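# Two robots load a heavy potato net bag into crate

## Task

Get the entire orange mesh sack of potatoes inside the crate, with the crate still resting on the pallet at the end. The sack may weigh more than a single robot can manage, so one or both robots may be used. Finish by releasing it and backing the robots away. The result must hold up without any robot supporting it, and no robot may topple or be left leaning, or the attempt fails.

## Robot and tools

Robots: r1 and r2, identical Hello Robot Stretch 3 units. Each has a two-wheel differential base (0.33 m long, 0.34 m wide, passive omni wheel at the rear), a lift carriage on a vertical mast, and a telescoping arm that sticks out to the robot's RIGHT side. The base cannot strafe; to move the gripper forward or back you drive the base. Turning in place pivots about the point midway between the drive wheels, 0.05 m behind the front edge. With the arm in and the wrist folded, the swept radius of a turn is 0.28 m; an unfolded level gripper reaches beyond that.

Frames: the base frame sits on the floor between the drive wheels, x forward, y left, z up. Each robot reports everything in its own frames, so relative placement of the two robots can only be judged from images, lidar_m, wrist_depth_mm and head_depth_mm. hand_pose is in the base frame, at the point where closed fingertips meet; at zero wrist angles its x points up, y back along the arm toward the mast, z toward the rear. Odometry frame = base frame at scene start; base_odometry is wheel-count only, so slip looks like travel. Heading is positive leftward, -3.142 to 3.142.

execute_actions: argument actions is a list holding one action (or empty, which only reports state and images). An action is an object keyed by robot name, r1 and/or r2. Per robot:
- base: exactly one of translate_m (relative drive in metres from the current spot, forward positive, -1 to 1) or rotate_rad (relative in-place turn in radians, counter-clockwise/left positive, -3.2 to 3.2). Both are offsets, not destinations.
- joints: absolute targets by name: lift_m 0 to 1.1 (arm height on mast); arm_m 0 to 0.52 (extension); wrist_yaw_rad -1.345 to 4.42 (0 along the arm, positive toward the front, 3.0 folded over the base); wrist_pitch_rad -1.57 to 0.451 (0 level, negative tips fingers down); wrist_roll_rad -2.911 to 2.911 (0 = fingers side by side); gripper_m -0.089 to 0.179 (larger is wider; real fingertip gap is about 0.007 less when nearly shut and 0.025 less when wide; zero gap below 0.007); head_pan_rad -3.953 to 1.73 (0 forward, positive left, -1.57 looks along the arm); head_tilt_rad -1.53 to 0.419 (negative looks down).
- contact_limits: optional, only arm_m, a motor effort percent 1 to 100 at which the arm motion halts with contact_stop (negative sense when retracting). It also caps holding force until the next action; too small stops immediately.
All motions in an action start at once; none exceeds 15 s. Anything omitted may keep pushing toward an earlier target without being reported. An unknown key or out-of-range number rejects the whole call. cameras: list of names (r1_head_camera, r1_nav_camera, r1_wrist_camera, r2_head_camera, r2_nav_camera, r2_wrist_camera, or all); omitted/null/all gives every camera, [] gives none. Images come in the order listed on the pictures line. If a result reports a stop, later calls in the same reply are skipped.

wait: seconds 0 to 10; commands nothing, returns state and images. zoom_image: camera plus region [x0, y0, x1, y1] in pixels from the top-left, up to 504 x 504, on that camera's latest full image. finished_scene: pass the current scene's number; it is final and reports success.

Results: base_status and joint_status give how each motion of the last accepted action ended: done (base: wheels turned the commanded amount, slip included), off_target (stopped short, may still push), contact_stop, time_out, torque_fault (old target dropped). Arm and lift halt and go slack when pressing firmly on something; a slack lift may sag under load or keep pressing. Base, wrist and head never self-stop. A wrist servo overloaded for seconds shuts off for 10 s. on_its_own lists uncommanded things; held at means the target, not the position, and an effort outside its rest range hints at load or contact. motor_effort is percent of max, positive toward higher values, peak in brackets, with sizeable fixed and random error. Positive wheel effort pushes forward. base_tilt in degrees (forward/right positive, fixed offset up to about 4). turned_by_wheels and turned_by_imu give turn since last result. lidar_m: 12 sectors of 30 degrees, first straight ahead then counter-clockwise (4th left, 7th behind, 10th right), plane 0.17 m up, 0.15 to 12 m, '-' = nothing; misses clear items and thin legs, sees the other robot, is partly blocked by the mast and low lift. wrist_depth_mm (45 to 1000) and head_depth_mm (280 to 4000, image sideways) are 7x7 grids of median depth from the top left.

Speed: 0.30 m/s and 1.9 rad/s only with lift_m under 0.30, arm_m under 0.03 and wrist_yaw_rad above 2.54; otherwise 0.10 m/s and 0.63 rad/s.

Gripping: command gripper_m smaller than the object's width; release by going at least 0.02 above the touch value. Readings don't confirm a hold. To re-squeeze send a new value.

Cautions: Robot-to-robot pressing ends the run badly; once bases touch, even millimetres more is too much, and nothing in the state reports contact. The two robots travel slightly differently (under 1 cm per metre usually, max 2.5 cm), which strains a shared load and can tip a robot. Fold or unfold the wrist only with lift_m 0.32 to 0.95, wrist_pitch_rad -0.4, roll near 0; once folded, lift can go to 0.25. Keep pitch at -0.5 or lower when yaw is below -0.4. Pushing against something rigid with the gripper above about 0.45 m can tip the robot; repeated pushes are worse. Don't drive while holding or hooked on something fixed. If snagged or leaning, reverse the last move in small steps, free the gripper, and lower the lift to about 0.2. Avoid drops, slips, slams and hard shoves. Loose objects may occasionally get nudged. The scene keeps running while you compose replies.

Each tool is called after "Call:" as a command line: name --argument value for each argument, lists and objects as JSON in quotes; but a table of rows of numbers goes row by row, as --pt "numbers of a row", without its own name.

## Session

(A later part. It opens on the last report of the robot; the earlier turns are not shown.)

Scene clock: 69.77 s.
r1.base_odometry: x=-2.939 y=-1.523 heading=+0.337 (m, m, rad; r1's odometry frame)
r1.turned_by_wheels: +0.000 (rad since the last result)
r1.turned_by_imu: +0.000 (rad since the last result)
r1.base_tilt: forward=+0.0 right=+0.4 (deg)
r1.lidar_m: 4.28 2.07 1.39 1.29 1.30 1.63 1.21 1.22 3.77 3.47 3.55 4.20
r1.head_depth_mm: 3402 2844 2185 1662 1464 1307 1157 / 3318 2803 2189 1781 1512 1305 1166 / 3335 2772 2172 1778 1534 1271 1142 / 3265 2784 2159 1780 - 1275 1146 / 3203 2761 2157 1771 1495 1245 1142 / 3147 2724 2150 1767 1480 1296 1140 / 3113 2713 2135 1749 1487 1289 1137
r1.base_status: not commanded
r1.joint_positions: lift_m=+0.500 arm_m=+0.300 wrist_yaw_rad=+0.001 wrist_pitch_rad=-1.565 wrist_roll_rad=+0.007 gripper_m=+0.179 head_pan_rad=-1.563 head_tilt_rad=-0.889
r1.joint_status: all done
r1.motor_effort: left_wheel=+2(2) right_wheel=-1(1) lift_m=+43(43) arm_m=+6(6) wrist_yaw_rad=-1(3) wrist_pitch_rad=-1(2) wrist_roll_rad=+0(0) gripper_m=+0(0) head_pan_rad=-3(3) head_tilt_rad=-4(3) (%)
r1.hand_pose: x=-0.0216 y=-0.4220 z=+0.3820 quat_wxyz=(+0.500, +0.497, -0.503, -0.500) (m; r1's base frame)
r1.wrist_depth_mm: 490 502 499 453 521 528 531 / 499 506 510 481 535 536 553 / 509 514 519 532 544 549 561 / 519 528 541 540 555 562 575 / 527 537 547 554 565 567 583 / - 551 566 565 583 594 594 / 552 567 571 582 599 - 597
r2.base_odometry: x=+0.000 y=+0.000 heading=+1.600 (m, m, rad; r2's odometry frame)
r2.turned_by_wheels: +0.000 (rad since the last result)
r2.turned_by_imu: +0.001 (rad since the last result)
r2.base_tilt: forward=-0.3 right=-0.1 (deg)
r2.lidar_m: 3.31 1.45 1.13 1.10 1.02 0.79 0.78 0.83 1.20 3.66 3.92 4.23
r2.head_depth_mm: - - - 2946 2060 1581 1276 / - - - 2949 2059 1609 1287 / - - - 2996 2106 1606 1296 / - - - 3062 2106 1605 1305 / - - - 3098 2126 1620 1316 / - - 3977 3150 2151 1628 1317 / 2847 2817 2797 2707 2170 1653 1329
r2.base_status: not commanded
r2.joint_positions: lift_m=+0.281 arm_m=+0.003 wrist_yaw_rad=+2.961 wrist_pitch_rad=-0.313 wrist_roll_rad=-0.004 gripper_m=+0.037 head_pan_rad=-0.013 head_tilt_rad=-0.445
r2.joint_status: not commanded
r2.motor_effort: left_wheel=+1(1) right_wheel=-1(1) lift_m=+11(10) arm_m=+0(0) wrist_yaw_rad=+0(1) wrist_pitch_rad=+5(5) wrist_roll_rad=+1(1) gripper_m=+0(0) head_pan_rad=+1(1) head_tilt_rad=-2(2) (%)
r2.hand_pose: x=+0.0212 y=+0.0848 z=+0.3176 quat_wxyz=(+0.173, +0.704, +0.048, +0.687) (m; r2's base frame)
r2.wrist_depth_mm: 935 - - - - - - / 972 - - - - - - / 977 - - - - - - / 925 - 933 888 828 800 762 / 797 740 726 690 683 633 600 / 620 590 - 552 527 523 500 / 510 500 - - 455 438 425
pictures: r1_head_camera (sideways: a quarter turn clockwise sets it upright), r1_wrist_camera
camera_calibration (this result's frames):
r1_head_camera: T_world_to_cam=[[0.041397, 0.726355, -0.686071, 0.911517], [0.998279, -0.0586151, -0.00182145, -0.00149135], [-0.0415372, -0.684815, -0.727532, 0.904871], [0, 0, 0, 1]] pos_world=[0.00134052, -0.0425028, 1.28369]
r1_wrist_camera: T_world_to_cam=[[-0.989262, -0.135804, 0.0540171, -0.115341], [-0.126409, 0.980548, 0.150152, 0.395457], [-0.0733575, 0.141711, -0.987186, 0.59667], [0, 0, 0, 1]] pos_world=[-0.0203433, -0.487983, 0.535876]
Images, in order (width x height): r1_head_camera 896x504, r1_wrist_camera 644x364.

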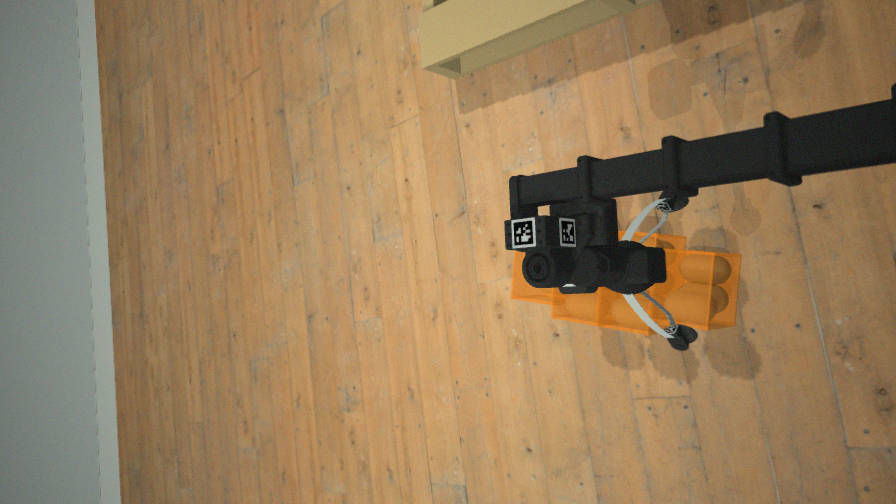

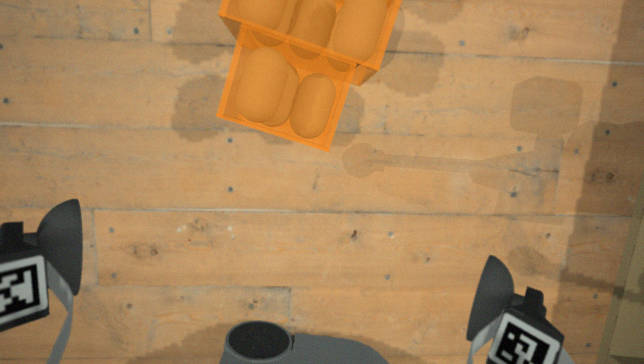

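Call:
execute_actions --actions '[{"r1":{"base":{"translate_m":-0.04},"joints":{"wrist_yaw_rad":-0.3,"arm_m":0.48,"lift_m":0.4}}}]' --cameras '["r1_head_camera","r1_wrist_camera"]'

Scene clock: 81.13 s.
r1.base_odometry: x=-2.976 y=-1.536 heading=+0.337 (m, m, rad; r1's odometry frame)
r1.turned_by_wheels: +0.000 (rad since the last result)
r1.turned_by_imu: +0.001 (rad since the last result)
r1.base_tilt: forward=+0.0 right=+0.4 (deg)
r1.lidar_m: 4.33 2.06 1.38 1.28 1.29 1.62 1.17 1.18 3.79 3.47 3.54 4.26
r1.head_depth_mm: 3429 2828 2209 1655 1450 1312 1160 / 3335 2815 2190 1779 1510 1310 1155 / 3325 2785 2158 1779 1519 1314 1151 / 3277 2762 2176 1872 1405 1273 1145 / 3185 2761 2148 1762 1460 1246 1147 / 3172 2739 2134 1760 1491 1297 1141 / 3095 2760 2135 1748 1476 1289 1146
r1.base_status: done
r1.joint_positions: lift_m=+0.400 arm_m=+0.480 wrist_yaw_rad=-0.299 wrist_pitch_rad=-1.566 wrist_roll_rad=+0.007 gripper_m=+0.179 head_pan_rad=-1.563 head_tilt_rad=-0.889
r1.joint_status: all done
r1.motor_effort: left_wheel=+2(3) right_wheel=-1(6) lift_m=+24(35) arm_m=+5(8) wrist_yaw_rad=-2(3) wrist_pitch_rad=-1(1) wrist_roll_rad=+0(0) gripper_m=+0(0) head_pan_rad=-3(3) head_tilt_rad=-4(4) (%)
r1.hand_pose: x=-0.0149 y=-0.6027 z=+0.2827 quat_wxyz=(+0.419, +0.417, -0.571, -0.570) (m; r1's base frame)
r1.wrist_depth_mm: 398 399 365 409 418 426 434 / 410 411 361 325 429 438 440 / 416 418 383 431 436 447 454 / 423 426 376 337 446 458 463 / 429 440 390 452 459 464 478 / - 446 342 460 473 478 488 / 454 460 463 473 480 - 496
r2.base_odometry: x=+0.000 y=+0.000 heading=+1.600 (m, m, rad; r2's odometry frame)
r2.turned_by_wheels: +0.000 (rad since the last result)
r2.turned_by_imu: +0.001 (rad since the last result)
r2.base_tilt: forward=-0.3 right=+0.0 (deg)
r2.lidar_m: 3.31 1.45 1.12 1.10 1.03 0.79 0.78 0.82 1.20 3.65 3.91 4.25
r2.head_depth_mm: - - - 2898 2062 1580 1276 / - - - 2985 2072 1600 1292 / - - - 3043 2089 1597 1301 / - - - 3105 2115 1610 1301 / - - - 3088 2145 1627 1312 / - - 3976 3151 2153 1630 1324 / 2894 2826 2799 2683 2173 1662 1329
r2.base_status: not commanded
r2.joint_positions: lift_m=+0.281 arm_m=+0.003 wrist_yaw_rad=+2.961 wrist_pitch_rad=-0.313 wrist_roll_rad=-0.004 gripper_m=+0.037 head_pan_rad=-0.013 head_tilt_rad=-0.445
r2.joint_status: not commanded
r2.motor_effort: left_wheel=+1(1) right_wheel=-1(1) lift_m=+11(10) arm_m=+0(0) wrist_yaw_rad=+1(0) wrist_pitch_rad=+5(5) wrist_roll_rad=+1(1) gripper_m=-1(0) head_pan_rad=+0(0) head_tilt_rad=-2(2) (%)
r2.hand_pose: x=+0.0212 y=+0.0848 z=+0.3176 quat_wxyz=(+0.173, +0.704, +0.048, +0.687) (m; r2's base frame)
r2.wrist_depth_mm: 938 - - - - - - / 972 - - - - - - / 948 - - - - - - / 914 - 913 886 836 794 753 / 780 757 725 693 686 632 599 / 625 600 - 549 527 524 500 / 508 498 - - 453 438 428
pictures: r1_head_camera (sideways: a quarter turn clockwise sets it upright), r1_wrist_camera
camera_calibration (this result's frames):
r1_head_camera: T_world_to_cam=[[0.0413976, 0.726355, -0.686072, 0.911517], [0.998279, -0.058616, -0.00182144, -0.00149137], [-0.0415378, -0.684815, -0.727532, 0.904871], [0, 0, 0, 1]] pos_world=[0.00134049, -0.0425028, 1.28369]
r1_wrist_camera: T_world_to_cam=[[-0.985323, 0.161968, 0.0538969, 0.0516994], [0.168381, 0.974084, 0.151024, 0.58867], [-0.0280391, 0.157883, -0.98706, 0.535119], [0, 0, 0, 1]] pos_world=[-0.033176, -0.666274, 0.436505]
Images, in order (width x height): r1_head_camera 896x504, r1_wrist_camera 644x364.

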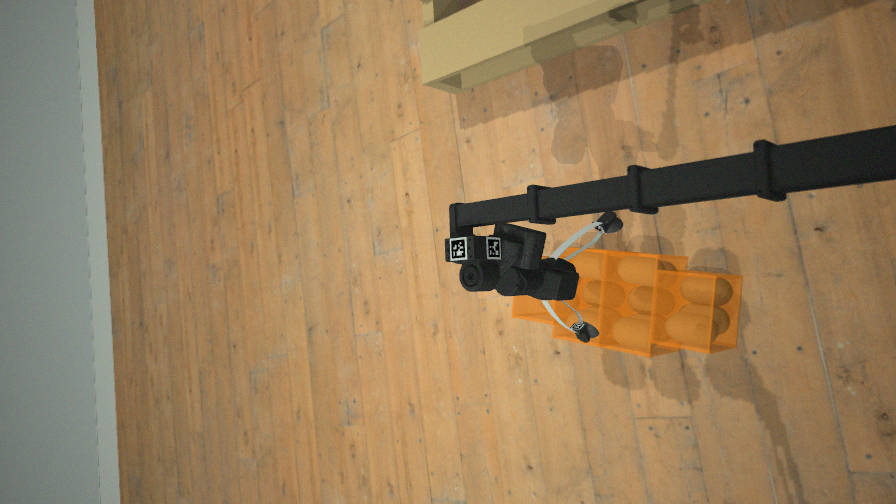

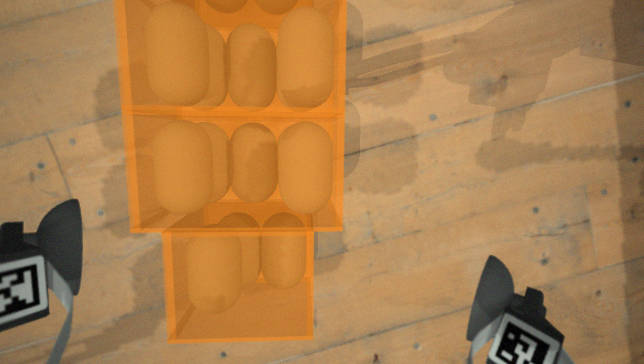

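Call:
execute_actions --actions '[{"r1":{"base":{"translate_m":0.078},"joints":{"arm_m":0.392,"lift_m":0.3}}}]' --cameras '["r1_wrist_camera"]'

Call:
execute_actions --actions '[{"r1":{"joints":{"lift_m":0.175}}}]' --cameras '["r1_wrist_camera","r1_head_camera"]'

Scene clock: 91.30 s.
r1.base_odometry: x=-2.903 y=-1.510 heading=+0.337 (m, m, rad; r1's odometry frame)
r1.turned_by_wheels: +0.000 (rad since the last result)
r1.turned_by_imu: +0.001 (rad since the last result)
r1.base_tilt: forward=+0.0 right=+0.2 (deg)
r1.lidar_m: 4.24 2.08 1.39 1.29 1.30 1.63 1.25 1.25 3.81 3.47 3.53 4.19
r1.head_depth_mm: 3416 2861 2206 1683 1508 1316 1163 / 3370 2803 2192 1794 1509 1313 1154 / 3342 2785 2164 1774 1517 1306 1149 / 3265 2797 2166 1778 1564 1252 1145 / 3184 2776 2146 1758 1484 1269 1144 / 3140 2764 2155 1754 1494 1297 1138 / 3046 2735 2145 1749 1489 1285 1142
r1.base_status: done
r1.joint_positions: lift_m=+0.300 arm_m=+0.392 wrist_yaw_rad=-0.299 wrist_pitch_rad=-1.566 wrist_roll_rad=+0.007 gripper_m=+0.179 head_pan_rad=-1.563 head_tilt_rad=-0.889
r1.joint_status: all done
r1.motor_effort: left_wheel=+2(6) right_wheel=-2(4) lift_m=+25(25) arm_m=-5(3) wrist_yaw_rad=-2(2) wrist_pitch_rad=-1(1) wrist_roll_rad=+0(0) gripper_m=+1(0) head_pan_rad=-3(3) head_tilt_rad=-3(3) (%)
r1.hand_pose: x=-0.0149 y=-0.5155 z=+0.1827 quat_wxyz=(+0.419, +0.417, -0.571, -0.570) (m; r1's base frame)
r1.wrist_depth_mm: 307 311 208 264 214 328 333 / 311 316 217 273 224 336 340 / 321 324 324 294 337 343 347 / 324 330 230 281 342 349 355 / 332 335 335 347 353 360 365 / - 344 349 355 359 367 375 / 347 351 357 364 370 - 383
r2.base_odometry: x=+0.000 y=+0.000 heading=+1.600 (m, m, rad; r2's odometry frame)
r2.turned_by_wheels: +0.000 (rad since the last result)
r2.turned_by_imu: +0.001 (rad since the last result)
r2.base_tilt: forward=-0.3 right=-0.1 (deg)
r2.lidar_m: 3.31 1.45 1.12 1.10 1.02 0.79 0.77 0.83 1.20 3.67 3.93 4.19
r2.head_depth_mm: - - - 2952 2050 1582 1288 / - - - 2972 2061 1588 1290 / - - - 3017 2089 1603 1294 / - - - 3065 2125 1612 1305 / - - - 3089 2129 1611 1302 / - - 3994 3109 2167 1637 1315 / 2898 2810 2785 2692 2165 1644 1326
r2.base_status: not commanded
r2.joint_positions: lift_m=+0.281 arm_m=+0.003 wrist_yaw_rad=+2.961 wrist_pitch_rad=-0.313 wrist_roll_rad=-0.004 gripper_m=+0.037 head_pan_rad=-0.013 head_tilt_rad=-0.445
r2.joint_status: not commanded
r2.motor_effort: left_wheel=+1(1) right_wheel=-1(1) lift_m=+11(10) arm_m=+0(0) wrist_yaw_rad=+0(0) wrist_pitch_rad=+5(5) wrist_roll_rad=+1(1) gripper_m=-1(0) head_pan_rad=+0(2) head_tilt_rad=-2(2) (%)
r2.hand_pose: x=+0.0212 y=+0.0848 z=+0.3176 quat_wxyz=(+0.173, +0.704, +0.048, +0.687) (m; r2's base frame)
r2.wrist_depth_mm: 929 - - - - - - / 972 - - - - - - / 959 - - - - - - / 912 - 931 898 850 791 760 / 775 742 728 693 680 629 607 / 615 594 - 552 528 523 501 / 510 501 - - 452 439 429
pictures: r1_wrist_camera
camera_calibration (this result's frames):
r1_wrist_camera: T_world_to_cam=[[-0.985324, 0.161966, 0.0538933, 0.0429689], [0.16838, 0.97408, 0.151051, 0.518834], [-0.0280312, 0.157908, -0.987056, 0.422662], [0, 0, 0, 1]] pos_world=[-0.0331752, -0.579087, 0.336505]
Images, in order (width x height): r1_wrist_camera 644x364.

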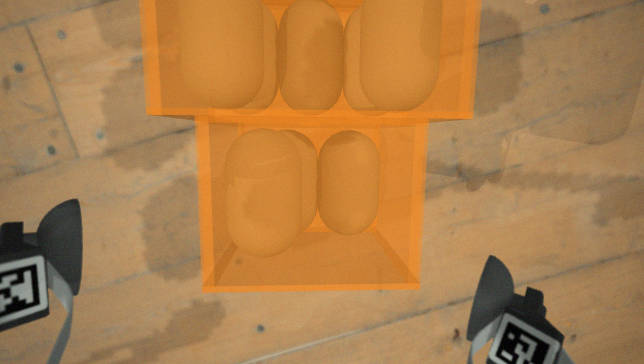

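Scene clock: 93.63 s.
r1.base_odometry: x=-2.903 y=-1.510 heading=+0.336 (m, m, rad; r1's odometry frame)
r1.turned_by_wheels: +0.000 (rad since the last result)
r1.turned_by_imu: -0.002 (rad since the last result)
r1.base_tilt: forward=+0.2 right=+0.3 (deg)
r1.lidar_m: 4.25 2.08 1.39 1.29 1.30 1.63 1.25 1.25 3.80 3.48 3.53 4.19
r1.head_depth_mm: 3451 2818 2194 1672 1508 1316 1158 / 3364 2809 2192 1784 1511 1299 1156 / 3330 2788 2171 1779 1499 1307 1153 / 3249 2783 2172 1768 1532 1243 1149 / 3239 2744 2161 1776 1492 1272 1141 / 3193 2726 2134 1744 1486 1296 1144 / 3085 2725 2125 1753 1479 1287 1141
r1.base_status: not commanded
r1.joint_positions: lift_m=+0.202 arm_m=+0.392 wrist_yaw_rad=-0.297 wrist_pitch_rad=-1.572 wrist_roll_rad=+0.005 gripper_m=+0.179 head_pan_rad=-1.563 head_tilt_rad=-0.891
r1.joint_status: lift_m contact_stop (moved -0.099 of -0.125)
r1.on_its_own: lift_m is slack since a contact_stop, until your next command for it (your +0.175 is given up)
r1.motor_effort: left_wheel=-4(9) right_wheel=+7(17) lift_m=+34(40) arm_m=-4(5) wrist_yaw_rad=-4(4) wrist_pitch_rad=+1(2) wrist_roll_rad=+1(1) gripper_m=-1(1) head_pan_rad=-3(3) head_tilt_rad=-3(4) (%)
r1.hand_pose: x=-0.0144 y=-0.5137 z=+0.0841 quat_wxyz=(+0.419, +0.420, -0.569, -0.570) (m; r1's base frame)
r1.wrist_depth_mm: 214 113 135 167 129 120 234 / 220 138 179 179 176 235 240 / 224 228 133 232 236 240 245 / 228 231 122 182 241 246 251 / - 235 125 186 248 252 257 / - 241 128 251 255 259 263 / 246 248 252 257 260 - 268
r2.base_odometry: x=+0.000 y=+0.000 heading=+1.600 (m, m, rad; r2's odometry frame)
r2.turned_by_wheels: +0.000 (rad since the last result)
r2.turned_by_imu: +0.000 (rad since the last result)
r2.base_tilt: forward=-0.2 right=+0.0 (deg)
r2.lidar_m: 3.30 1.45 1.12 1.10 1.02 0.79 0.78 0.83 1.21 3.65 3.91 4.20
r2.head_depth_mm: - - - 2942 2061 1586 1281 / - - - 2943 2061 1595 1290 / - - - 3000 2100 1597 1298 / - - - 3047 2118 1604 1309 / - - - 3079 2125 1620 1319 / - - - 3173 2137 1632 1315 / 2904 2829 2762 2700 2167 1652 1330
r2.base_status: not commanded
r2.joint_positions: lift_m=+0.281 arm_m=+0.003 wrist_yaw_rad=+2.961 wrist_pitch_rad=-0.313 wrist_roll_rad=-0.004 gripper_m=+0.037 head_pan_rad=-0.013 head_tilt_rad=-0.445
r2.joint_status: not commanded
r2.motor_effort: left_wheel=+1(1) right_wheel=-1(1) lift_m=+10(10) arm_m=+0(0) wrist_yaw_rad=+0(0) wrist_pitch_rad=+5(5) wrist_roll_rad=+1(1) gripper_m=+0(1) head_pan_rad=+0(0) head_tilt_rad=-2(3) (%)
r2.hand_pose: x=+0.0212 y=+0.0848 z=+0.3176 quat_wxyz=(+0.173, +0.704, +0.048, +0.687) (m; r2's base frame)
r2.wrist_depth_mm: 944 - - - - - - / 986 - - - - - - / 955 - - - - - - / 915 - 938 901 837 787 763 / 763 746 732 694 669 632 608 / 618 597 - 557 526 526 502 / 511 506 - - 455 442 428
pictures: r1_head_camera (sideways: a quarter turn clockwise sets it upright), r1_wrist_camera
camera_calibration (this result's frames):
r1_head_camera: T_world_to_cam=[[0.0414871, 0.727414, -0.684943, 0.910046], [0.998271, -0.0587471, -0.00192433, -0.00135737], [-0.0416382, -0.683679, -0.728594, 0.906253], [0, 0, 0, 1]] pos_world=[0.00133457, -0.0424738, 1.28362]
r1_wrist_camera: T_world_to_cam=[[-0.986025, 0.157948, 0.0529741, 0.0464453], [0.164445, 0.973702, 0.157679, 0.531067], [-0.0266758, 0.164187, -0.986068, 0.328285], [0, 0, 0, 1]] pos_world=[-0.032778, -0.578336, 0.237513]
Images, in order (width x height): r1_head_camera 896x504, r1_wrist_camera 644x364.

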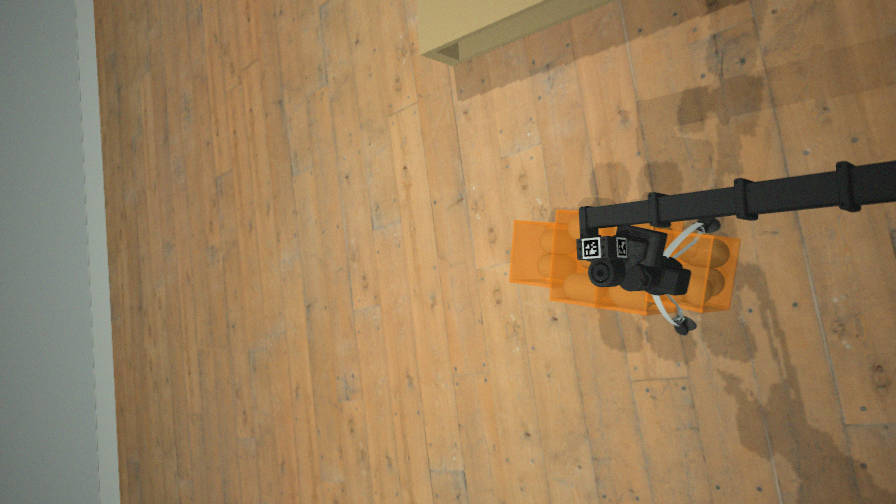

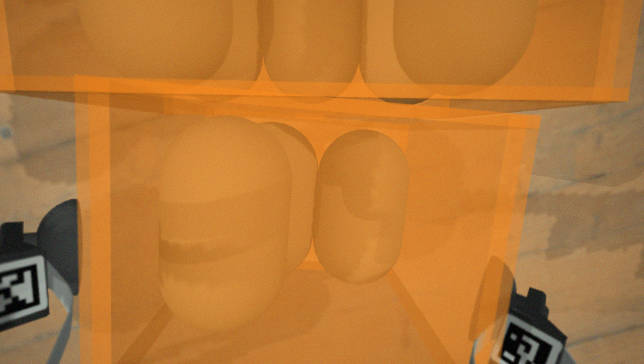

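Call:
execute_actions --actions '[{"r1":{"base":{"translate_m":-0.02},"joints":{"lift_m":0.26}}}]' --cameras '[]'

Call:
execute_actions --actions '[{"r1":{"joints":{"lift_m":0.165}}}]' --cameras '["r1_wrist_camera","r1_head_camera"]'

Scene clock: 98.50 s.
r1.base_odometry: x=-2.922 y=-1.517 heading=+0.336 (m, m, rad; r1's odometry frame)
r1.turned_by_wheels: +0.000 (rad since the last result)
r1.turned_by_imu: +0.001 (rad since the last result)
r1.base_tilt: forward=+0.1 right=+0.3 (deg)
r1.lidar_m: 4.27 2.08 1.39 1.28 1.30 1.63 1.23 1.23 3.78 3.49 3.54 4.21
r1.head_depth_mm: 3460 2831 2177 1653 1481 1305 1153 / 3372 2810 2176 1784 1508 1304 1154 / 3320 2807 2157 1776 1512 1307 1167 / 3278 2810 2147 1770 1569 1245 1141 / 3191 2720 2155 1763 1494 1265 1142 / 3143 2741 2141 1761 1487 1297 1143 / 3115 2702 2127 1750 1480 1286 1144
r1.base_status: done
r1.joint_positions: lift_m=+0.260 arm_m=+0.392 wrist_yaw_rad=-0.298 wrist_pitch_rad=-1.564 wrist_roll_rad=+0.003 gripper_m=+0.179 head_pan_rad=-1.563 head_tilt_rad=-0.891
r1.joint_status: all done
r1.motor_effort: left_wheel=+1(10) right_wheel=+0(8) lift_m=+44(53) arm_m=-3(3) wrist_yaw_rad=-3(3) wrist_pitch_rad=-1(9) wrist_roll_rad=+2(2) gripper_m=+0(5) head_pan_rad=-3(3) head_tilt_rad=-3(3) (%)
r1.hand_pose: x=-0.0150 y=-0.5156 z=+0.1420 quat_wxyz=(+0.421, +0.418, -0.570, -0.568) (m; r1's base frame)
r1.wrist_depth_mm: 268 167 222 221 173 286 292 / 273 176 226 228 185 294 300 / 279 284 245 288 297 300 304 / 284 288 182 240 303 307 315 / 289 294 184 249 308 314 320 / - 301 306 311 317 320 327 / 306 308 314 321 325 - 334
r2.base_odometry: x=+0.000 y=+0.000 heading=+1.600 (m, m, rad; r2's odometry frame)
r2.turned_by_wheels: +0.000 (rad since the last result)
r2.turned_by_imu: +0.001 (rad since the last result)
r2.base_tilt: forward=-0.4 right=+0.0 (deg)
r2.lidar_m: 3.31 1.45 1.13 1.10 1.02 0.79 0.78 0.82 1.20 3.65 3.93 3.95
r2.head_depth_mm: - - - 2931 2064 1582 1278 / - - - 2974 2064 1588 1292 / - - - 3011 2085 1603 1296 / - - - 3038 2111 1614 1310 / - - - 3099 2139 1620 1310 / - - - 3140 2130 1635 1323 / 2878 2816 2774 2654 2181 1642 1329
r2.base_status: not commanded
r2.joint_positions: lift_m=+0.281 arm_m=+0.003 wrist_yaw_rad=+2.961 wrist_pitch_rad=-0.313 wrist_roll_rad=-0.004 gripper_m=+0.037 head_pan_rad=-0.013 head_tilt_rad=-0.445
r2.joint_status: not commanded
r2.motor_effort: left_wheel=+1(1) right_wheel=-1(1) lift_m=+11(10) arm_m=+0(0) wrist_yaw_rad=+1(0) wrist_pitch_rad=+5(5) wrist_roll_rad=+1(1) gripper_m=-1(0) head_pan_rad=+0(1) head_tilt_rad=-2(2) (%)
r2.hand_pose: x=+0.0212 y=+0.0848 z=+0.3176 quat_wxyz=(+0.173, +0.704, +0.048, +0.687) (m; r2's base frame)
r2.wrist_depth_mm: 942 - - - - - - / 942 - - - - - - / 968 - - - - - - / 911 - 930 888 838 795 758 / 786 736 718 701 674 633 604 / 616 597 - 554 525 521 498 / 506 500 - - 456 439 428
pictures: none
No camera images: the call's "cameras" was empty. Leave "cameras" out to get every camera's image.

Scene clock: 100.83 s.
r1.base_odometry: x=-2.922 y=-1.517 heading=+0.337 (m, m, rad; r1's odometry frame)
r1.turned_by_wheels: +0.000 (rad since the last result)
r1.turned_by_imu: +0.004 (rad since the last result)
r1.base_tilt: forward=+0.1 right=+0.4 (deg)
r1.lidar_m: 4.25 2.07 1.39 1.29 1.30 1.64 1.23 1.24 3.77 3.48 3.53 4.17
r1.head_depth_mm: 3408 2852 2181 1661 1490 1308 1156 / 3368 2825 2183 1776 1501 1300 1152 / 3295 2763 2158 1779 1503 1301 1147 / 3252 2778 2154 1766 1500 1250 1149 / 3222 2758 2150 1774 1491 1271 1140 / 3118 2774 2144 1754 1491 1292 1135 / 3087 2740 2126 1740 1486 1286 1137
r1.base_status: not commanded
r1.joint_positions: lift_m=+0.200 arm_m=+0.392 wrist_yaw_rad=-0.299 wrist_pitch_rad=-1.570 wrist_roll_rad=+0.003 gripper_m=+0.179 head_pan_rad=-1.564 head_tilt_rad=-0.892
r1.joint_status: lift_m contact_stop (moved -0.060 of -0.095)
r1.on_its_own: lift_m is slack since a contact_stop, until your next command for it (your +0.165 is given up)
r1.motor_effort: left_wheel=+4(17) right_wheel=-6(8) lift_m=+34(34) arm_m=-3(4) wrist_yaw_rad=+0(3) wrist_pitch_rad=+0(4) wrist_roll_rad=+2(2) gripper_m=-1(2) head_pan_rad=-3(3) head_tilt_rad=-4(3) (%)
r1.hand_pose: x=-0.0146 y=-0.5144 z=+0.0826 quat_wxyz=(+0.419, +0.419, -0.569, -0.570) (m; r1's base frame)
r1.wrist_depth_mm: 112 114 168 170 121 124 233 / 218 123 177 179 136 234 238 / 223 225 185 230 236 240 244 / 229 228 125 180 240 245 250 / - 234 126 184 245 251 254 / 241 239 129 248 253 256 262 / 244 246 251 255 259 - 267
r2.base_odometry: x=+0.000 y=+0.000 heading=+1.600 (m, m, rad; r2's odometry frame)
r2.turned_by_wheels: +0.000 (rad since the last result)
r2.turned_by_imu: +0.000 (rad since the last result)
r2.base_tilt: forward=-0.4 right=-0.1 (deg)
r2.lidar_m: 3.31 1.46 1.12 1.10 1.02 0.79 0.77 0.82 1.20 3.67 3.92 4.21
r2.head_depth_mm: - - - 2928 2051 1571 1282 / - - - 3011 2085 1588 1286 / - - - 2985 2102 1592 1300 / - - - 3064 2104 1612 1311 / - - - 3072 2144 1620 1306 / - - 3961 3125 2138 1649 1317 / 2902 2812 2783 2684 2158 1650 1320
r2.base_status: not commanded
r2.joint_positions: lift_m=+0.281 arm_m=+0.003 wrist_yaw_rad=+2.961 wrist_pitch_rad=-0.313 wrist_roll_rad=-0.004 gripper_m=+0.037 head_pan_rad=-0.013 head_tilt_rad=-0.445
r2.joint_status: not commanded
r2.motor_effort: left_wheel=+1(1) right_wheel=-1(1) lift_m=+11(10) arm_m=+0(0) wrist_yaw_rad=+0(0) wrist_pitch_rad=+5(5) wrist_roll_rad=+1(1) gripper_m=+0(0) head_pan_rad=+1(0) head_tilt_rad=-2(2) (%)
r2.hand_pose: x=+0.0212 y=+0.0848 z=+0.3176 quat_wxyz=(+0.173, +0.704, +0.048, +0.687) (m; r2's base frame)
r2.wrist_depth_mm: 946 - - - - - - / 974 - - - - - - / 973 - - - - - - / 911 - 934 887 837 793 769 / 776 746 729 701 675 630 613 / 622 592 - 548 528 522 503 / 508 498 - - 454 440 429
pictures: r1_head_camera (sideways: a quarter turn clockwise sets it upright), r1_wrist_camera
camera_calibration (this result's frames):
r1_head_camera: T_world_to_cam=[[0.0423095, 0.727837, -0.684444, 0.90939], [0.998204, -0.0598785, -0.00196985, -0.0012977], [-0.0424172, -0.683131, -0.729063, 0.906868], [0, 0, 0, 1]] pos_world=[0.0012863, -0.0424558, 1.28359]
r1_wrist_camera: T_world_to_cam=[[-0.985937, 0.158368, 0.0533698, 0.0466665], [0.164847, 0.974087, 0.154857, 0.53248], [-0.0274625, 0.161477, -0.986494, 0.325495], [0, 0, 0, 1]] pos_world=[-0.0328286, -0.578632, 0.23615]
Images, in order (width x height): r1_head_camera 896x504, r1_wrist_camera 644x364.

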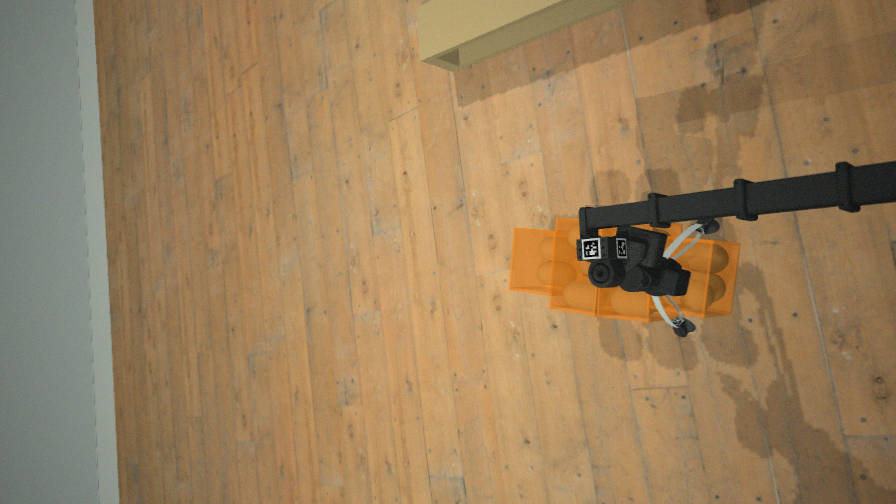

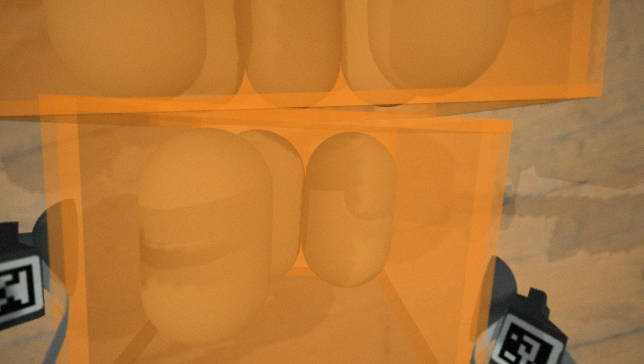

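Call:
execute_actions --actions '[{"r1":{"joints":{"lift_m":0.21}}}]' --cameras '[]'

Call:
execute_actions --actions '[{"r1":{"joints":{"gripper_m":0.05}}}]' --cameras '[]'

Call:
execute_actions --actions '[{"r1":{"joints":{"lift_m":0.32}}}]' --cameras '["r1_wrist_camera","r1_head_camera"]'

Scene clock: 105.27 s.
r1.base_odometry: x=-2.922 y=-1.517 heading=+0.337 (m, m, rad; r1's odometry frame)
r1.turned_by_wheels: +0.000 (rad since the last result)
r1.turned_by_imu: +0.000 (rad since the last result)
r1.base_tilt: forward=+0.2 right=+0.2 (deg)
r1.lidar_m: 4.27 2.07 1.39 1.29 1.30 1.64 1.23 1.24 3.77 3.47 3.51 4.19
r1.head_depth_mm: 3403 2812 2179 1662 1476 1309 1156 / 3424 2765 2174 1781 1505 1307 1152 / 3316 2782 2163 1780 1499 1303 1146 / 3253 2765 2156 1752 1492 1249 1146 / 3215 2764 2148 1760 1487 1270 1140 / 3155 2728 2138 1751 1487 1286 1143 / 3080 2702 2130 1741 1486 1288 1140
r1.base_status: not commanded
r1.joint_positions: lift_m=+0.210 arm_m=+0.392 wrist_yaw_rad=-0.299 wrist_pitch_rad=-1.570 wrist_roll_rad=+0.003 gripper_m=+0.179 head_pan_rad=-1.564 head_tilt_rad=-0.892
r1.joint_status: all done
r1.motor_effort: left_wheel=+2(4) right_wheel=-1(6) lift_m=+43(42) arm_m=-4(3) wrist_yaw_rad=-1(1) wrist_pitch_rad=+0(0) wrist_roll_rad=+2(1) gripper_m=+0(2) head_pan_rad=-3(3) head_tilt_rad=-3(3) (%)
r1.hand_pose: x=-0.0146 y=-0.5144 z=+0.0921 quat_wxyz=(+0.419, +0.419, -0.569, -0.570) (m; r1's base frame)
r1.wrist_depth_mm: 125 120 175 179 127 237 241 / 226 131 184 187 141 243 247 / 231 235 191 240 246 248 252 / 236 238 132 189 250 254 260 / - 243 135 194 256 260 263 / - 248 138 258 263 265 271 / 252 255 260 264 268 - 276
r2.base_odometry: x=+0.000 y=+0.000 heading=+1.600 (m, m, rad; r2's odometry frame)
r2.turned_by_wheels: +0.000 (rad since the last result)
r2.turned_by_imu: +0.001 (rad since the last result)
r2.base_tilt: forward=-0.3 right=-0.2 (deg)
r2.lidar_m: 3.31 1.45 1.13 1.10 1.02 0.79 0.78 0.82 1.20 3.67 3.90 4.19
r2.head_depth_mm: - - - 2906 2042 1566 1280 / - - - 2968 2070 1589 1292 / - - - 3013 2095 1606 1300 / - - - 3073 2109 1619 1313 / - - - 3064 2123 1633 1314 / - - 3901 3135 2155 1646 1317 / 2896 2814 2800 2690 2183 1646 1324
r2.base_status: not commanded
r2.joint_positions: lift_m=+0.281 arm_m=+0.003 wrist_yaw_rad=+2.961 wrist_pitch_rad=-0.313 wrist_roll_rad=-0.004 gripper_m=+0.037 head_pan_rad=-0.013 head_tilt_rad=-0.445
r2.joint_status: not commanded
r2.motor_effort: left_wheel=+1(2) right_wheel=-1(1) lift_m=+11(11) arm_m=+0(0) wrist_yaw_rad=+0(0) wrist_pitch_rad=+5(5) wrist_roll_rad=+1(1) gripper_m=+0(1) head_pan_rad=+0(1) head_tilt_rad=-2(2) (%)
r2.hand_pose: x=+0.0212 y=+0.0848 z=+0.3176 quat_wxyz=(+0.173, +0.704, +0.048, +0.687) (m; r2's base frame)
r2.wrist_depth_mm: 925 - - - - - - / 965 - - - - - - / 970 - - - - - - / 920 - 921 900 831 805 749 / 789 749 728 704 687 624 608 / 617 597 - 553 530 526 506 / 510 499 - - 454 438 429
pictures: none
No camera images: the call's "cameras" was empty. Leave "cameras" out to get every camera's image.

Scene clock: 107.03 s.
r1.base_odometry: x=-2.922 y=-1.517 heading=+0.337 (m, m, rad; r1's odometry frame)
r1.turned_by_wheels: +0.000 (rad since the last result)
r1.turned_by_imu: +0.000 (rad since the last result)
r1.base_tilt: forward=+0.1 right=+0.1 (deg)
r1.lidar_m: 4.27 2.06 1.39 1.28 1.30 1.63 1.23 1.24 3.77 3.47 3.54 4.20
r1.head_depth_mm: 3421 2837 2185 1655 1475 1308 1151 / 3365 2804 2173 1772 1506 1306 1155 / 3301 2768 2165 1773 1503 1303 1151 / 3311 2791 2174 1776 1518 1237 1143 / 3175 2734 2173 1752 1492 1266 1143 / 3109 2726 2138 1765 1486 1288 1142 / 3079 2721 2129 1761 1484 1290 1142
r1.base_status: not commanded
r1.joint_positions: lift_m=+0.210 arm_m=+0.392 wrist_yaw_rad=-0.298 wrist_pitch_rad=-1.575 wrist_roll_rad=+0.002 gripper_m=+0.053 head_pan_rad=-1.564 head_tilt_rad=-0.892
r1.joint_status: all done
r1.motor_effort: left_wheel=+2(1) right_wheel=-1(2) lift_m=+21(43) arm_m=-4(4) wrist_yaw_rad=-3(2) wrist_pitch_rad=+1(2) wrist_roll_rad=+2(2) gripper_m=-70(100) head_pan_rad=-2(2) head_tilt_rad=-3(3) (%)
r1.hand_pose: x=-0.0143 y=-0.5132 z=+0.0930 quat_wxyz=(+0.419, +0.421, -0.568, -0.570) (m; r1's base frame)
r1.wrist_depth_mm: 224 122 178 181 129 239 245 / 230 133 187 189 144 244 249 / 235 236 197 242 248 252 255 / 240 240 135 190 252 256 262 / - 245 137 196 260 262 265 / - 252 141 263 265 268 274 / 257 261 263 269 272 - 280
r2.base_odometry: x=+0.000 y=+0.000 heading=+1.600 (m, m, rad; r2's odometry frame)
r2.turned_by_wheels: +0.000 (rad since the last result)
r2.turned_by_imu: +0.000 (rad since the last result)
r2.base_tilt: forward=-0.3 right=-0.1 (deg)
r2.lidar_m: 3.28 1.45 1.13 1.10 1.02 0.79 0.78 0.82 1.20 3.66 3.92 4.20
r2.head_depth_mm: - - - 2932 2067 1590 1281 / - - - 2932 2088 1589 1290 / - - - 3049 2076 1598 1290 / - - - 3048 2085 1613 1300 / - - - 3094 2131 1635 1312 / - - 3977 3135 2149 1638 1324 / 2870 2857 2786 2680 2178 1642 1325
r2.base_status: not commanded
r2.joint_positions: lift_m=+0.281 arm_m=+0.003 wrist_yaw_rad=+2.961 wrist_pitch_rad=-0.313 wrist_roll_rad=-0.004 gripper_m=+0.037 head_pan_rad=-0.013 head_tilt_rad=-0.445
r2.joint_status: not commanded
r2.motor_effort: left_wheel=+1(1) right_wheel=-1(1) lift_m=+10(10) arm_m=+0(0) wrist_yaw_rad=+0(0) wrist_pitch_rad=+5(5) wrist_roll_rad=+1(1) gripper_m=-1(0) head_pan_rad=+1(0) head_tilt_rad=-2(2) (%)
r2.hand_pose: x=+0.0212 y=+0.0848 z=+0.3176 quat_wxyz=(+0.173, +0.704, +0.048, +0.687) (m; r2's base frame)
r2.wrist_depth_mm: 949 - - - - - - / 964 - - - - - - / 959 - - - - - - / 927 - 934 876 847 794 761 / 784 750 721 696 683 627 602 / 615 592 - 552 529 524 498 / 508 500 - - 456 441 426
pictures: none
No camera images: the call's "cameras" was empty. Leave "cameras" out to get every camera's image.

Scene clock: 108.87 s.
r1.base_odometry: x=-2.922 y=-1.517 heading=+0.337 (m, m, rad; r1's odometry frame)
r1.turned_by_wheels: +0.000 (rad since the last result)
r1.turned_by_imu: +0.000 (rad since the last result)
r1.base_tilt: forward=+0.1 right=+0.2 (deg)
r1.lidar_m: 4.27 2.07 1.39 1.28 1.30 1.64 1.23 1.23 3.77 0.50 3.52 4.20
r1.head_depth_mm: 3396 2810 2194 1641 1487 1306 1159 / 3363 2784 2191 1778 1510 1313 1153 / 3354 2750 2177 1781 1495 1306 1149 / 3274 2752 2160 1766 1563 1241 1146 / 3245 2732 2139 1756 1498 1273 1143 / 3129 2763 2131 1750 1491 1288 1139 / 3082 2699 2132 1751 1481 1289 1140
r1.base_status: not commanded
r1.joint_positions: lift_m=+0.319 arm_m=+0.392 wrist_yaw_rad=-0.296 wrist_pitch_rad=-1.537 wrist_roll_rad=-0.004 gripper_m=+0.062 head_pan_rad=-1.564 head_tilt_rad=-0.892
r1.joint_status: all done
r1.on_its_own: gripper_m is held at +0.059, not at your +0.050, by its stall guard, which is still easing
r1.motor_effort: left_wheel=+2(5) right_wheel=-1(5) lift_m=+59(59) arm_m=-4(4) wrist_yaw_rad=-5(5) wrist_pitch_rad=-9(12) wrist_roll_rad=+5(6) gripper_m=-45(59) head_pan_rad=-2(3) head_tilt_rad=-3(3) (%)
r1.hand_pose: x=-0.0171 y=-0.5225 z=+0.2009 quat_wxyz=(+0.432, +0.412, -0.574, -0.560) (m; r1's base frame)
r1.wrist_depth_mm: 324 326 215 278 235 351 358 / 330 331 195 257 198 357 364 / 332 338 232 242 203 365 372 / 341 343 165 250 364 370 380 / 342 352 156 217 368 380 386 / - 354 149 207 380 385 395 / 358 365 371 375 386 394 401
r2.base_odometry: x=+0.000 y=+0.000 heading=+1.600 (m, m, rad; r2's odometry frame)
r2.turned_by_wheels: +0.000 (rad since the last result)
r2.turned_by_imu: +0.000 (rad since the last result)
r2.base_tilt: forward=-0.4 right=-0.1 (deg)
r2.lidar_m: 3.31 1.45 1.13 1.10 1.02 0.79 0.78 0.82 1.20 3.67 3.92 3.98
r2.head_depth_mm: - - - 2934 2039 1577 1280 / - - - 2970 2050 1596 1285 / - - - 3029 2104 1599 1295 / - - - 3069 2103 1604 1310 / - - - 3111 2103 1625 1316 / - - 3943 3130 2160 1643 1316 / 2898 2850 2737 2677 2159 1645 1329
r2.base_status: not commanded
r2.joint_positions: lift_m=+0.281 arm_m=+0.003 wrist_yaw_rad=+2.961 wrist_pitch_rad=-0.313 wrist_roll_rad=-0.004 gripper_m=+0.037 head_pan_rad=-0.013 head_tilt_rad=-0.445
r2.joint_status: not commanded
r2.motor_effort: left_wheel=+1(1) right_wheel=-1(1) lift_m=+11(10) arm_m=+0(0) wrist_yaw_rad=+0(0) wrist_pitch_rad=+5(5) wrist_roll_rad=+1(1) gripper_m=-1(0) head_pan_rad=+2(0) head_tilt_rad=-2(2) (%)
r2.hand_pose: x=+0.0212 y=+0.0848 z=+0.3176 quat_wxyz=(+0.173, +0.704, +0.048, +0.687) (m; r2's base frame)
r2.wrist_depth_mm: 937 - - - - - - / 969 - - - - - - / 947 - - - - - - / 928 - 935 884 838 793 765 / 792 745 726 701 684 631 597 / 619 592 - 553 527 525 501 / 511 497 - - 457 437 429
pictures: r1_head_camera (sideways: a quarter turn clockwise sets it upright), r1_wrist_camera
camera_calibration (this result's frames):
r1_head_camera: T_world_to_cam=[[0.0423098, 0.727837, -0.684444, 0.90939], [0.998204, -0.0598788, -0.00196984, -0.00129771], [-0.0424174, -0.683131, -0.729063, 0.906868], [0, 0, 0, 1]] pos_world=[0.00128628, -0.0424558, 1.28359]
r1_wrist_camera: T_world_to_cam=[[-0.987028, 0.149641, 0.0581674, 0.0335837], [0.15582, 0.980158, 0.122514, 0.53196], [-0.0386801, 0.129989, -0.990761, 0.427657], [0, 0, 0, 1]] pos_world=[-0.0331999, -0.582021, 0.35658]
Images, in order (width x height): r1_head_camera 896x504, r1_wrist_camera 644x364.

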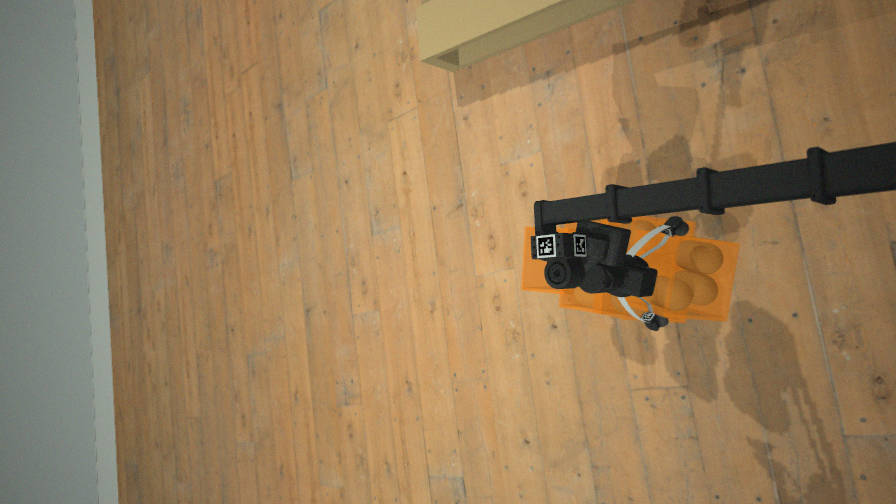

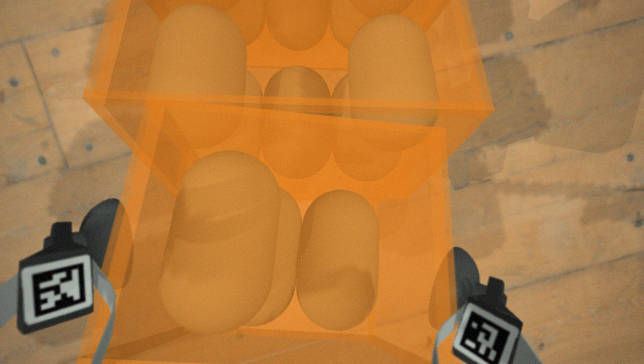

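Call:
execute_actions --actions '[{"r1":{"joints":{"lift_m":0.5,"arm_m":0.5}}}]' --cameras '["r1_wrist_camera","r1_head_camera"]'

Scene clock: 114.50 s.
r1.base_odometry: x=-2.922 y=-1.517 heading=+0.336 (m, m, rad; r1's odometry frame)
r1.turned_by_wheels: +0.000 (rad since the last result)
r1.turned_by_imu: +0.001 (rad since the last result)
r1.base_tilt: forward=+0.1 right=+0.3 (deg)
r1.lidar_m: 4.27 2.07 1.39 1.29 1.30 1.64 1.23 1.24 3.77 3.49 3.51 4.20
r1.head_depth_mm: 3453 2808 2171 1660 1477 1305 1153 / 3404 2820 2163 1785 1502 1308 1166 / 3306 2786 2164 1820 1538 1300 1150 / 3281 2777 2145 - 1454 1259 1148 / 3187 2772 2159 1769 1490 1257 1141 / 3141 2773 2127 1749 1498 1289 1139 / 3059 2724 2135 1743 1484 1291 1138
r1.base_status: not commanded
r1.joint_positions: lift_m=+0.500 arm_m=+0.500 wrist_yaw_rad=-0.302 wrist_pitch_rad=-1.565 wrist_roll_rad=+0.011 gripper_m=+0.084 head_pan_rad=-1.564 head_tilt_rad=-0.892
r1.joint_status: all done
r1.on_its_own: gripper_m is held at +0.084, not at your +0.050, by its stall guard, which is not easing now
r1.motor_effort: left_wheel=+1(11) right_wheel=+0(15) lift_m=+43(66) arm_m=+4(4) wrist_yaw_rad=+1(6) wrist_pitch_rad=-1(11) wrist_roll_rad=-2(7) gripper_m=+0(40) head_pan_rad=-2(2) head_tilt_rad=-2(3) (%)
r1.hand_pose: x=-0.0149 y=-0.6231 z=+0.3820 quat_wxyz=(+0.418, +0.414, -0.573, -0.571) (m; r1's base frame)
r1.wrist_depth_mm: 494 494 508 467 526 527 529 / 495 502 511 471 528 539 546 / 511 514 516 435 541 553 558 / 522 532 531 445 553 556 570 / 532 532 546 498 567 573 587 / 540 - 560 569 587 589 596 / 556 568 571 586 599 600 617
r2.base_odometry: x=+0.000 y=+0.000 heading=+1.600 (m, m, rad; r2's odometry frame)
r2.turned_by_wheels: +0.000 (rad since the last result)
r2.turned_by_imu: +0.001 (rad since the last result)
r2.base_tilt: forward=-0.3 right=-0.1 (deg)
r2.lidar_m: 3.31 1.46 1.13 1.10 1.02 0.79 0.78 0.82 1.20 3.67 3.91 4.20
r2.head_depth_mm: - - - 2980 2050 1584 1282 / - - - 3021 2056 1588 1294 / - - - 3022 2090 1596 1301 / - - - 3067 2100 1615 1307 / - - - 3082 2124 1628 1320 / - - 3922 3138 2143 1636 1322 / 2861 2832 2815 2699 2166 1647 1332
r2.base_status: not commanded
r2.joint_positions: lift_m=+0.281 arm_m=+0.003 wrist_yaw_rad=+2.961 wrist_pitch_rad=-0.313 wrist_roll_rad=-0.004 gripper_m=+0.037 head_pan_rad=-0.013 head_tilt_rad=-0.445
r2.joint_status: not commanded
r2.motor_effort: left_wheel=+1(1) right_wheel=-1(1) lift_m=+11(10) arm_m=+0(0) wrist_yaw_rad=+0(1) wrist_pitch_rad=+5(5) wrist_roll_rad=+1(1) gripper_m=+0(1) head_pan_rad=+0(1) head_tilt_rad=-2(2) (%)
r2.hand_pose: x=+0.0212 y=+0.0848 z=+0.3176 quat_wxyz=(+0.173, +0.704, +0.048, +0.687) (m; r2's base frame)
r2.wrist_depth_mm: 923 - - - - - - / 958 - - - - - - / 971 - - - - - - / 928 - 940 884 839 801 756 / 772 738 717 703 684 627 598 / 615 587 - 554 522 520 501 / 509 494 - - 456 438 428
pictures: r1_head_camera (sideways: a quarter turn clockwise sets it upright), r1_wrist_camera
camera_calibration (this result's frames):
r1_head_camera: T_world_to_cam=[[0.0423093, 0.727837, -0.684444, 0.90939], [0.998204, -0.0598781, -0.00196985, -0.0012977], [-0.0424169, -0.683131, -0.729063, 0.906868], [0, 0, 0, 1]] pos_world=[0.00128631, -0.0424558, 1.28359]
r1_wrist_camera: T_world_to_cam=[[-0.984066, 0.169403, 0.0540129, 0.0542532], [0.175722, 0.972941, 0.150023, 0.593312], [-0.027137, 0.157124, -0.987206, 0.635965], [0, 0, 0, 1]] pos_world=[-0.0336111, -0.686373, 0.535887]
Images, in order (width x height): r1_head_camera 896x504, r1_wrist_camera 644x364.

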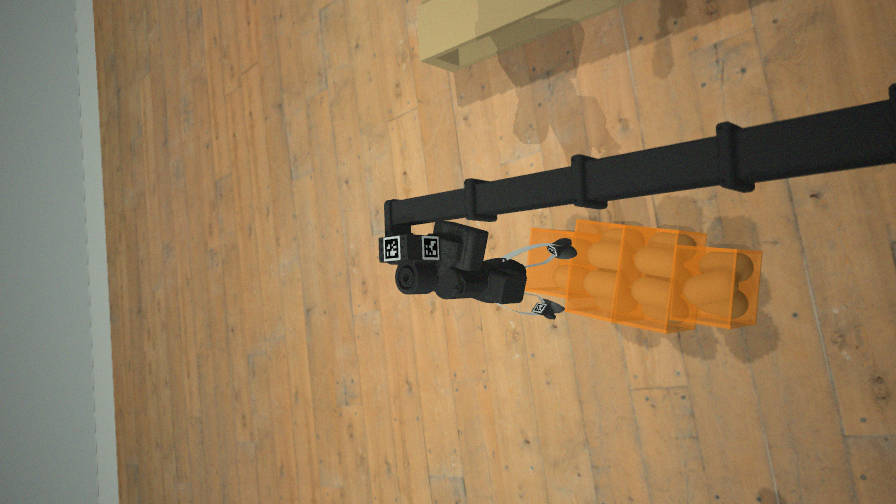

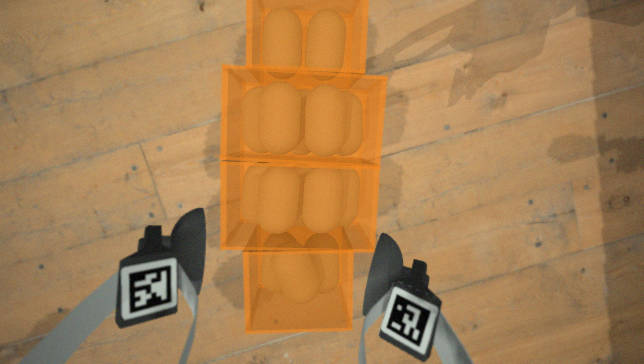

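Call:
execute_actions --actions '[{"r1":{"joints":{"arm_m":0.0,"lift_m":0.6,"wrist_yaw_rad":0,"gripper_m":0.0,"head_pan_rad":-2.5,"head_tilt_rad":-0.75}},"r2":{"base":{"rotate_rad":-0.75}}}]' --cameras '["r1_head_camera","r2_head_camera"]'

Scene clock: 141.73 s.
r1.base_odometry: x=-2.922 y=-1.517 heading=+0.336 (m, m, rad; r1's odometry frame)
r1.turned_by_wheels: +0.000 (rad since the last result)
r1.turned_by_imu: +0.001 (rad since the last result)
r1.base_tilt: forward=+0.1 right=+0.3 (deg)
r1.lidar_m: 4.26 2.07 1.39 1.29 1.30 1.64 1.23 1.24 3.78 3.48 3.51 4.19
r1.head_depth_mm: 3904 3933 2721 1881 1617 1400 1228 / - 3995 2717 1843 1547 1358 1198 / - 3925 2691 1706 1555 1290 1197 / - 3909 2704 1916 1570 1322 1206 / - 3901 2685 1926 1537 1353 1200 / - 3853 2674 1924 1523 1387 1199 / - 3890 2699 2033 1566 1380 1190
r1.base_status: not commanded
r1.joint_positions: lift_m=+0.600 arm_m=+0.001 wrist_yaw_rad=+0.000 wrist_pitch_rad=-1.566 wrist_roll_rad=+0.009 gripper_m=+0.000 head_pan_rad=-2.493 head_tilt_rad=-0.754
r1.joint_status: all done
r1.motor_effort: left_wheel=+0(0) right_wheel=+0(0) lift_m=+44(45) arm_m=-6(4) wrist_yaw_rad=+0(4) wrist_pitch_rad=-1(1) wrist_roll_rad=-1(2) gripper_m=-3(92) head_pan_rad=-3(42) head_tilt_rad=+1(9) (%)
r1.hand_pose: x=-0.0216 y=-0.1228 z=+0.4820 quat_wxyz=(+0.499, +0.496, -0.503, -0.501) (m; r1's base frame)
r1.wrist_depth_mm: 591 596 601 606 612 633 641 / 597 603 613 625 629 643 656 / 613 616 626 633 642 654 657 / 619 630 636 - 669 664 670 / 636 636 651 - - 684 693 / 652 658 - - 698 695 717 / 660 662 682 - 714 720 732
r2.base_odometry: x=+0.000 y=+0.000 heading=+0.850 (m, m, rad; r2's odometry frame)
r2.turned_by_wheels: -0.750 (rad since the last result)
r2.turned_by_imu: -0.758 (rad since the last result)
r2.base_tilt: forward=-0.3 right=-0.1 (deg)
r2.lidar_m: 4.21 5.12 1.86 1.20 1.10 1.11 0.85 0.78 0.78 0.97 1.97 3.71
r2.head_depth_mm: 3443 3572 3908 2947 2050 1578 1281 / 3750 - - 2967 2067 1584 1289 / - - - 3028 2083 1602 1292 / - - - 3087 2114 1608 1301 / - - - 3088 2131 1626 1308 / - - - 3165 2147 1635 1326 / - - - 3186 2174 1646 1329
r2.base_status: done
r2.joint_positions: lift_m=+0.281 arm_m=+0.003 wrist_yaw_rad=+2.961 wrist_pitch_rad=-0.313 wrist_roll_rad=-0.004 gripper_m=+0.037 head_pan_rad=-0.013 head_tilt_rad=-0.445
r2.joint_status: not commanded
r2.motor_effort: left_wheel=+1(13) right_wheel=-1(5) lift_m=+11(11) arm_m=+0(0) wrist_yaw_rad=+0(0) wrist_pitch_rad=+5(6) wrist_roll_rad=+1(1) gripper_m=-1(1) head_pan_rad=+1(1) head_tilt_rad=-2(2) (%)
r2.hand_pose: x=+0.0212 y=+0.0848 z=+0.3176 quat_wxyz=(+0.173, +0.704, +0.048, +0.687) (m; r2's base frame)
r2.wrist_depth_mm: 796 - - - - - - / 826 - - - - - - / 863 - - - - - - / 880 962 926 887 832 795 755 / 787 753 730 696 691 628 604 / 625 596 - 553 529 520 498 / 509 503 - - 456 438 428
pictures: r1_head_camera (sideways: a quarter turn clockwise sets it upright), r2_head_camera (sideways: a quarter turn clockwise sets it upright)
camera_calibration (this result's frames):
r1_head_camera: T_world_to_cam=[[0.528062, 0.341458, -0.777533, 1.02775], [0.550344, -0.834908, 0.00711206, -0.0103898], [-0.646739, -0.431666, -0.628803, 0.780148], [0, 0, 0, 1]] pos_world=[-0.032445, -0.0228445, 1.28974]
r2_head_camera: T_world_to_cam=[[-0.427134, 0.0685025, -0.90159, 1.1937], [0.0573284, 0.997172, 0.0486051, -0.0644395], [0.902369, -0.0309258, -0.429853, 0.51413], [0, 0, 0, 1]] pos_world=[0.0496306, -0.00161456, 1.30036]
Images, in order (width x height): r1_head_camera 896x504, r2_head_camera 896x504.

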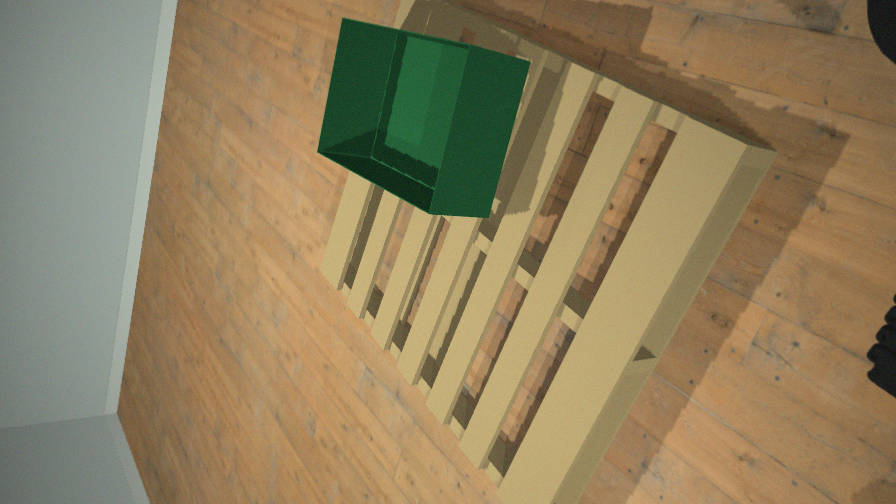

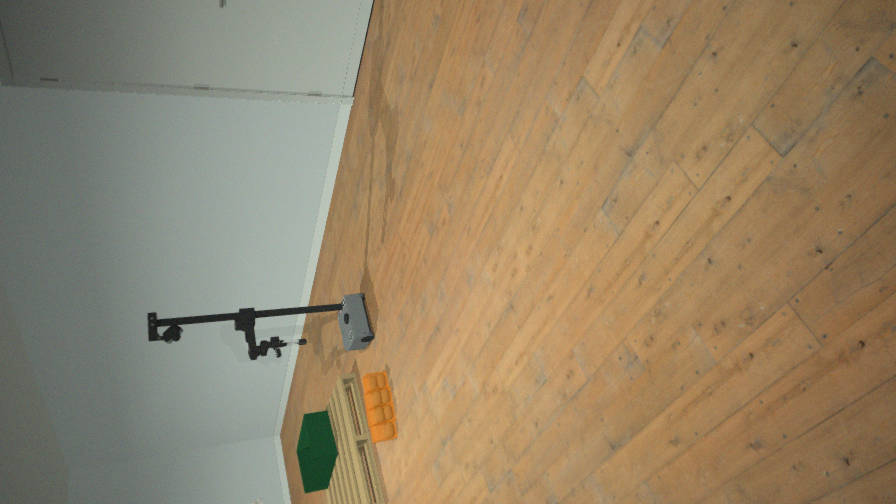

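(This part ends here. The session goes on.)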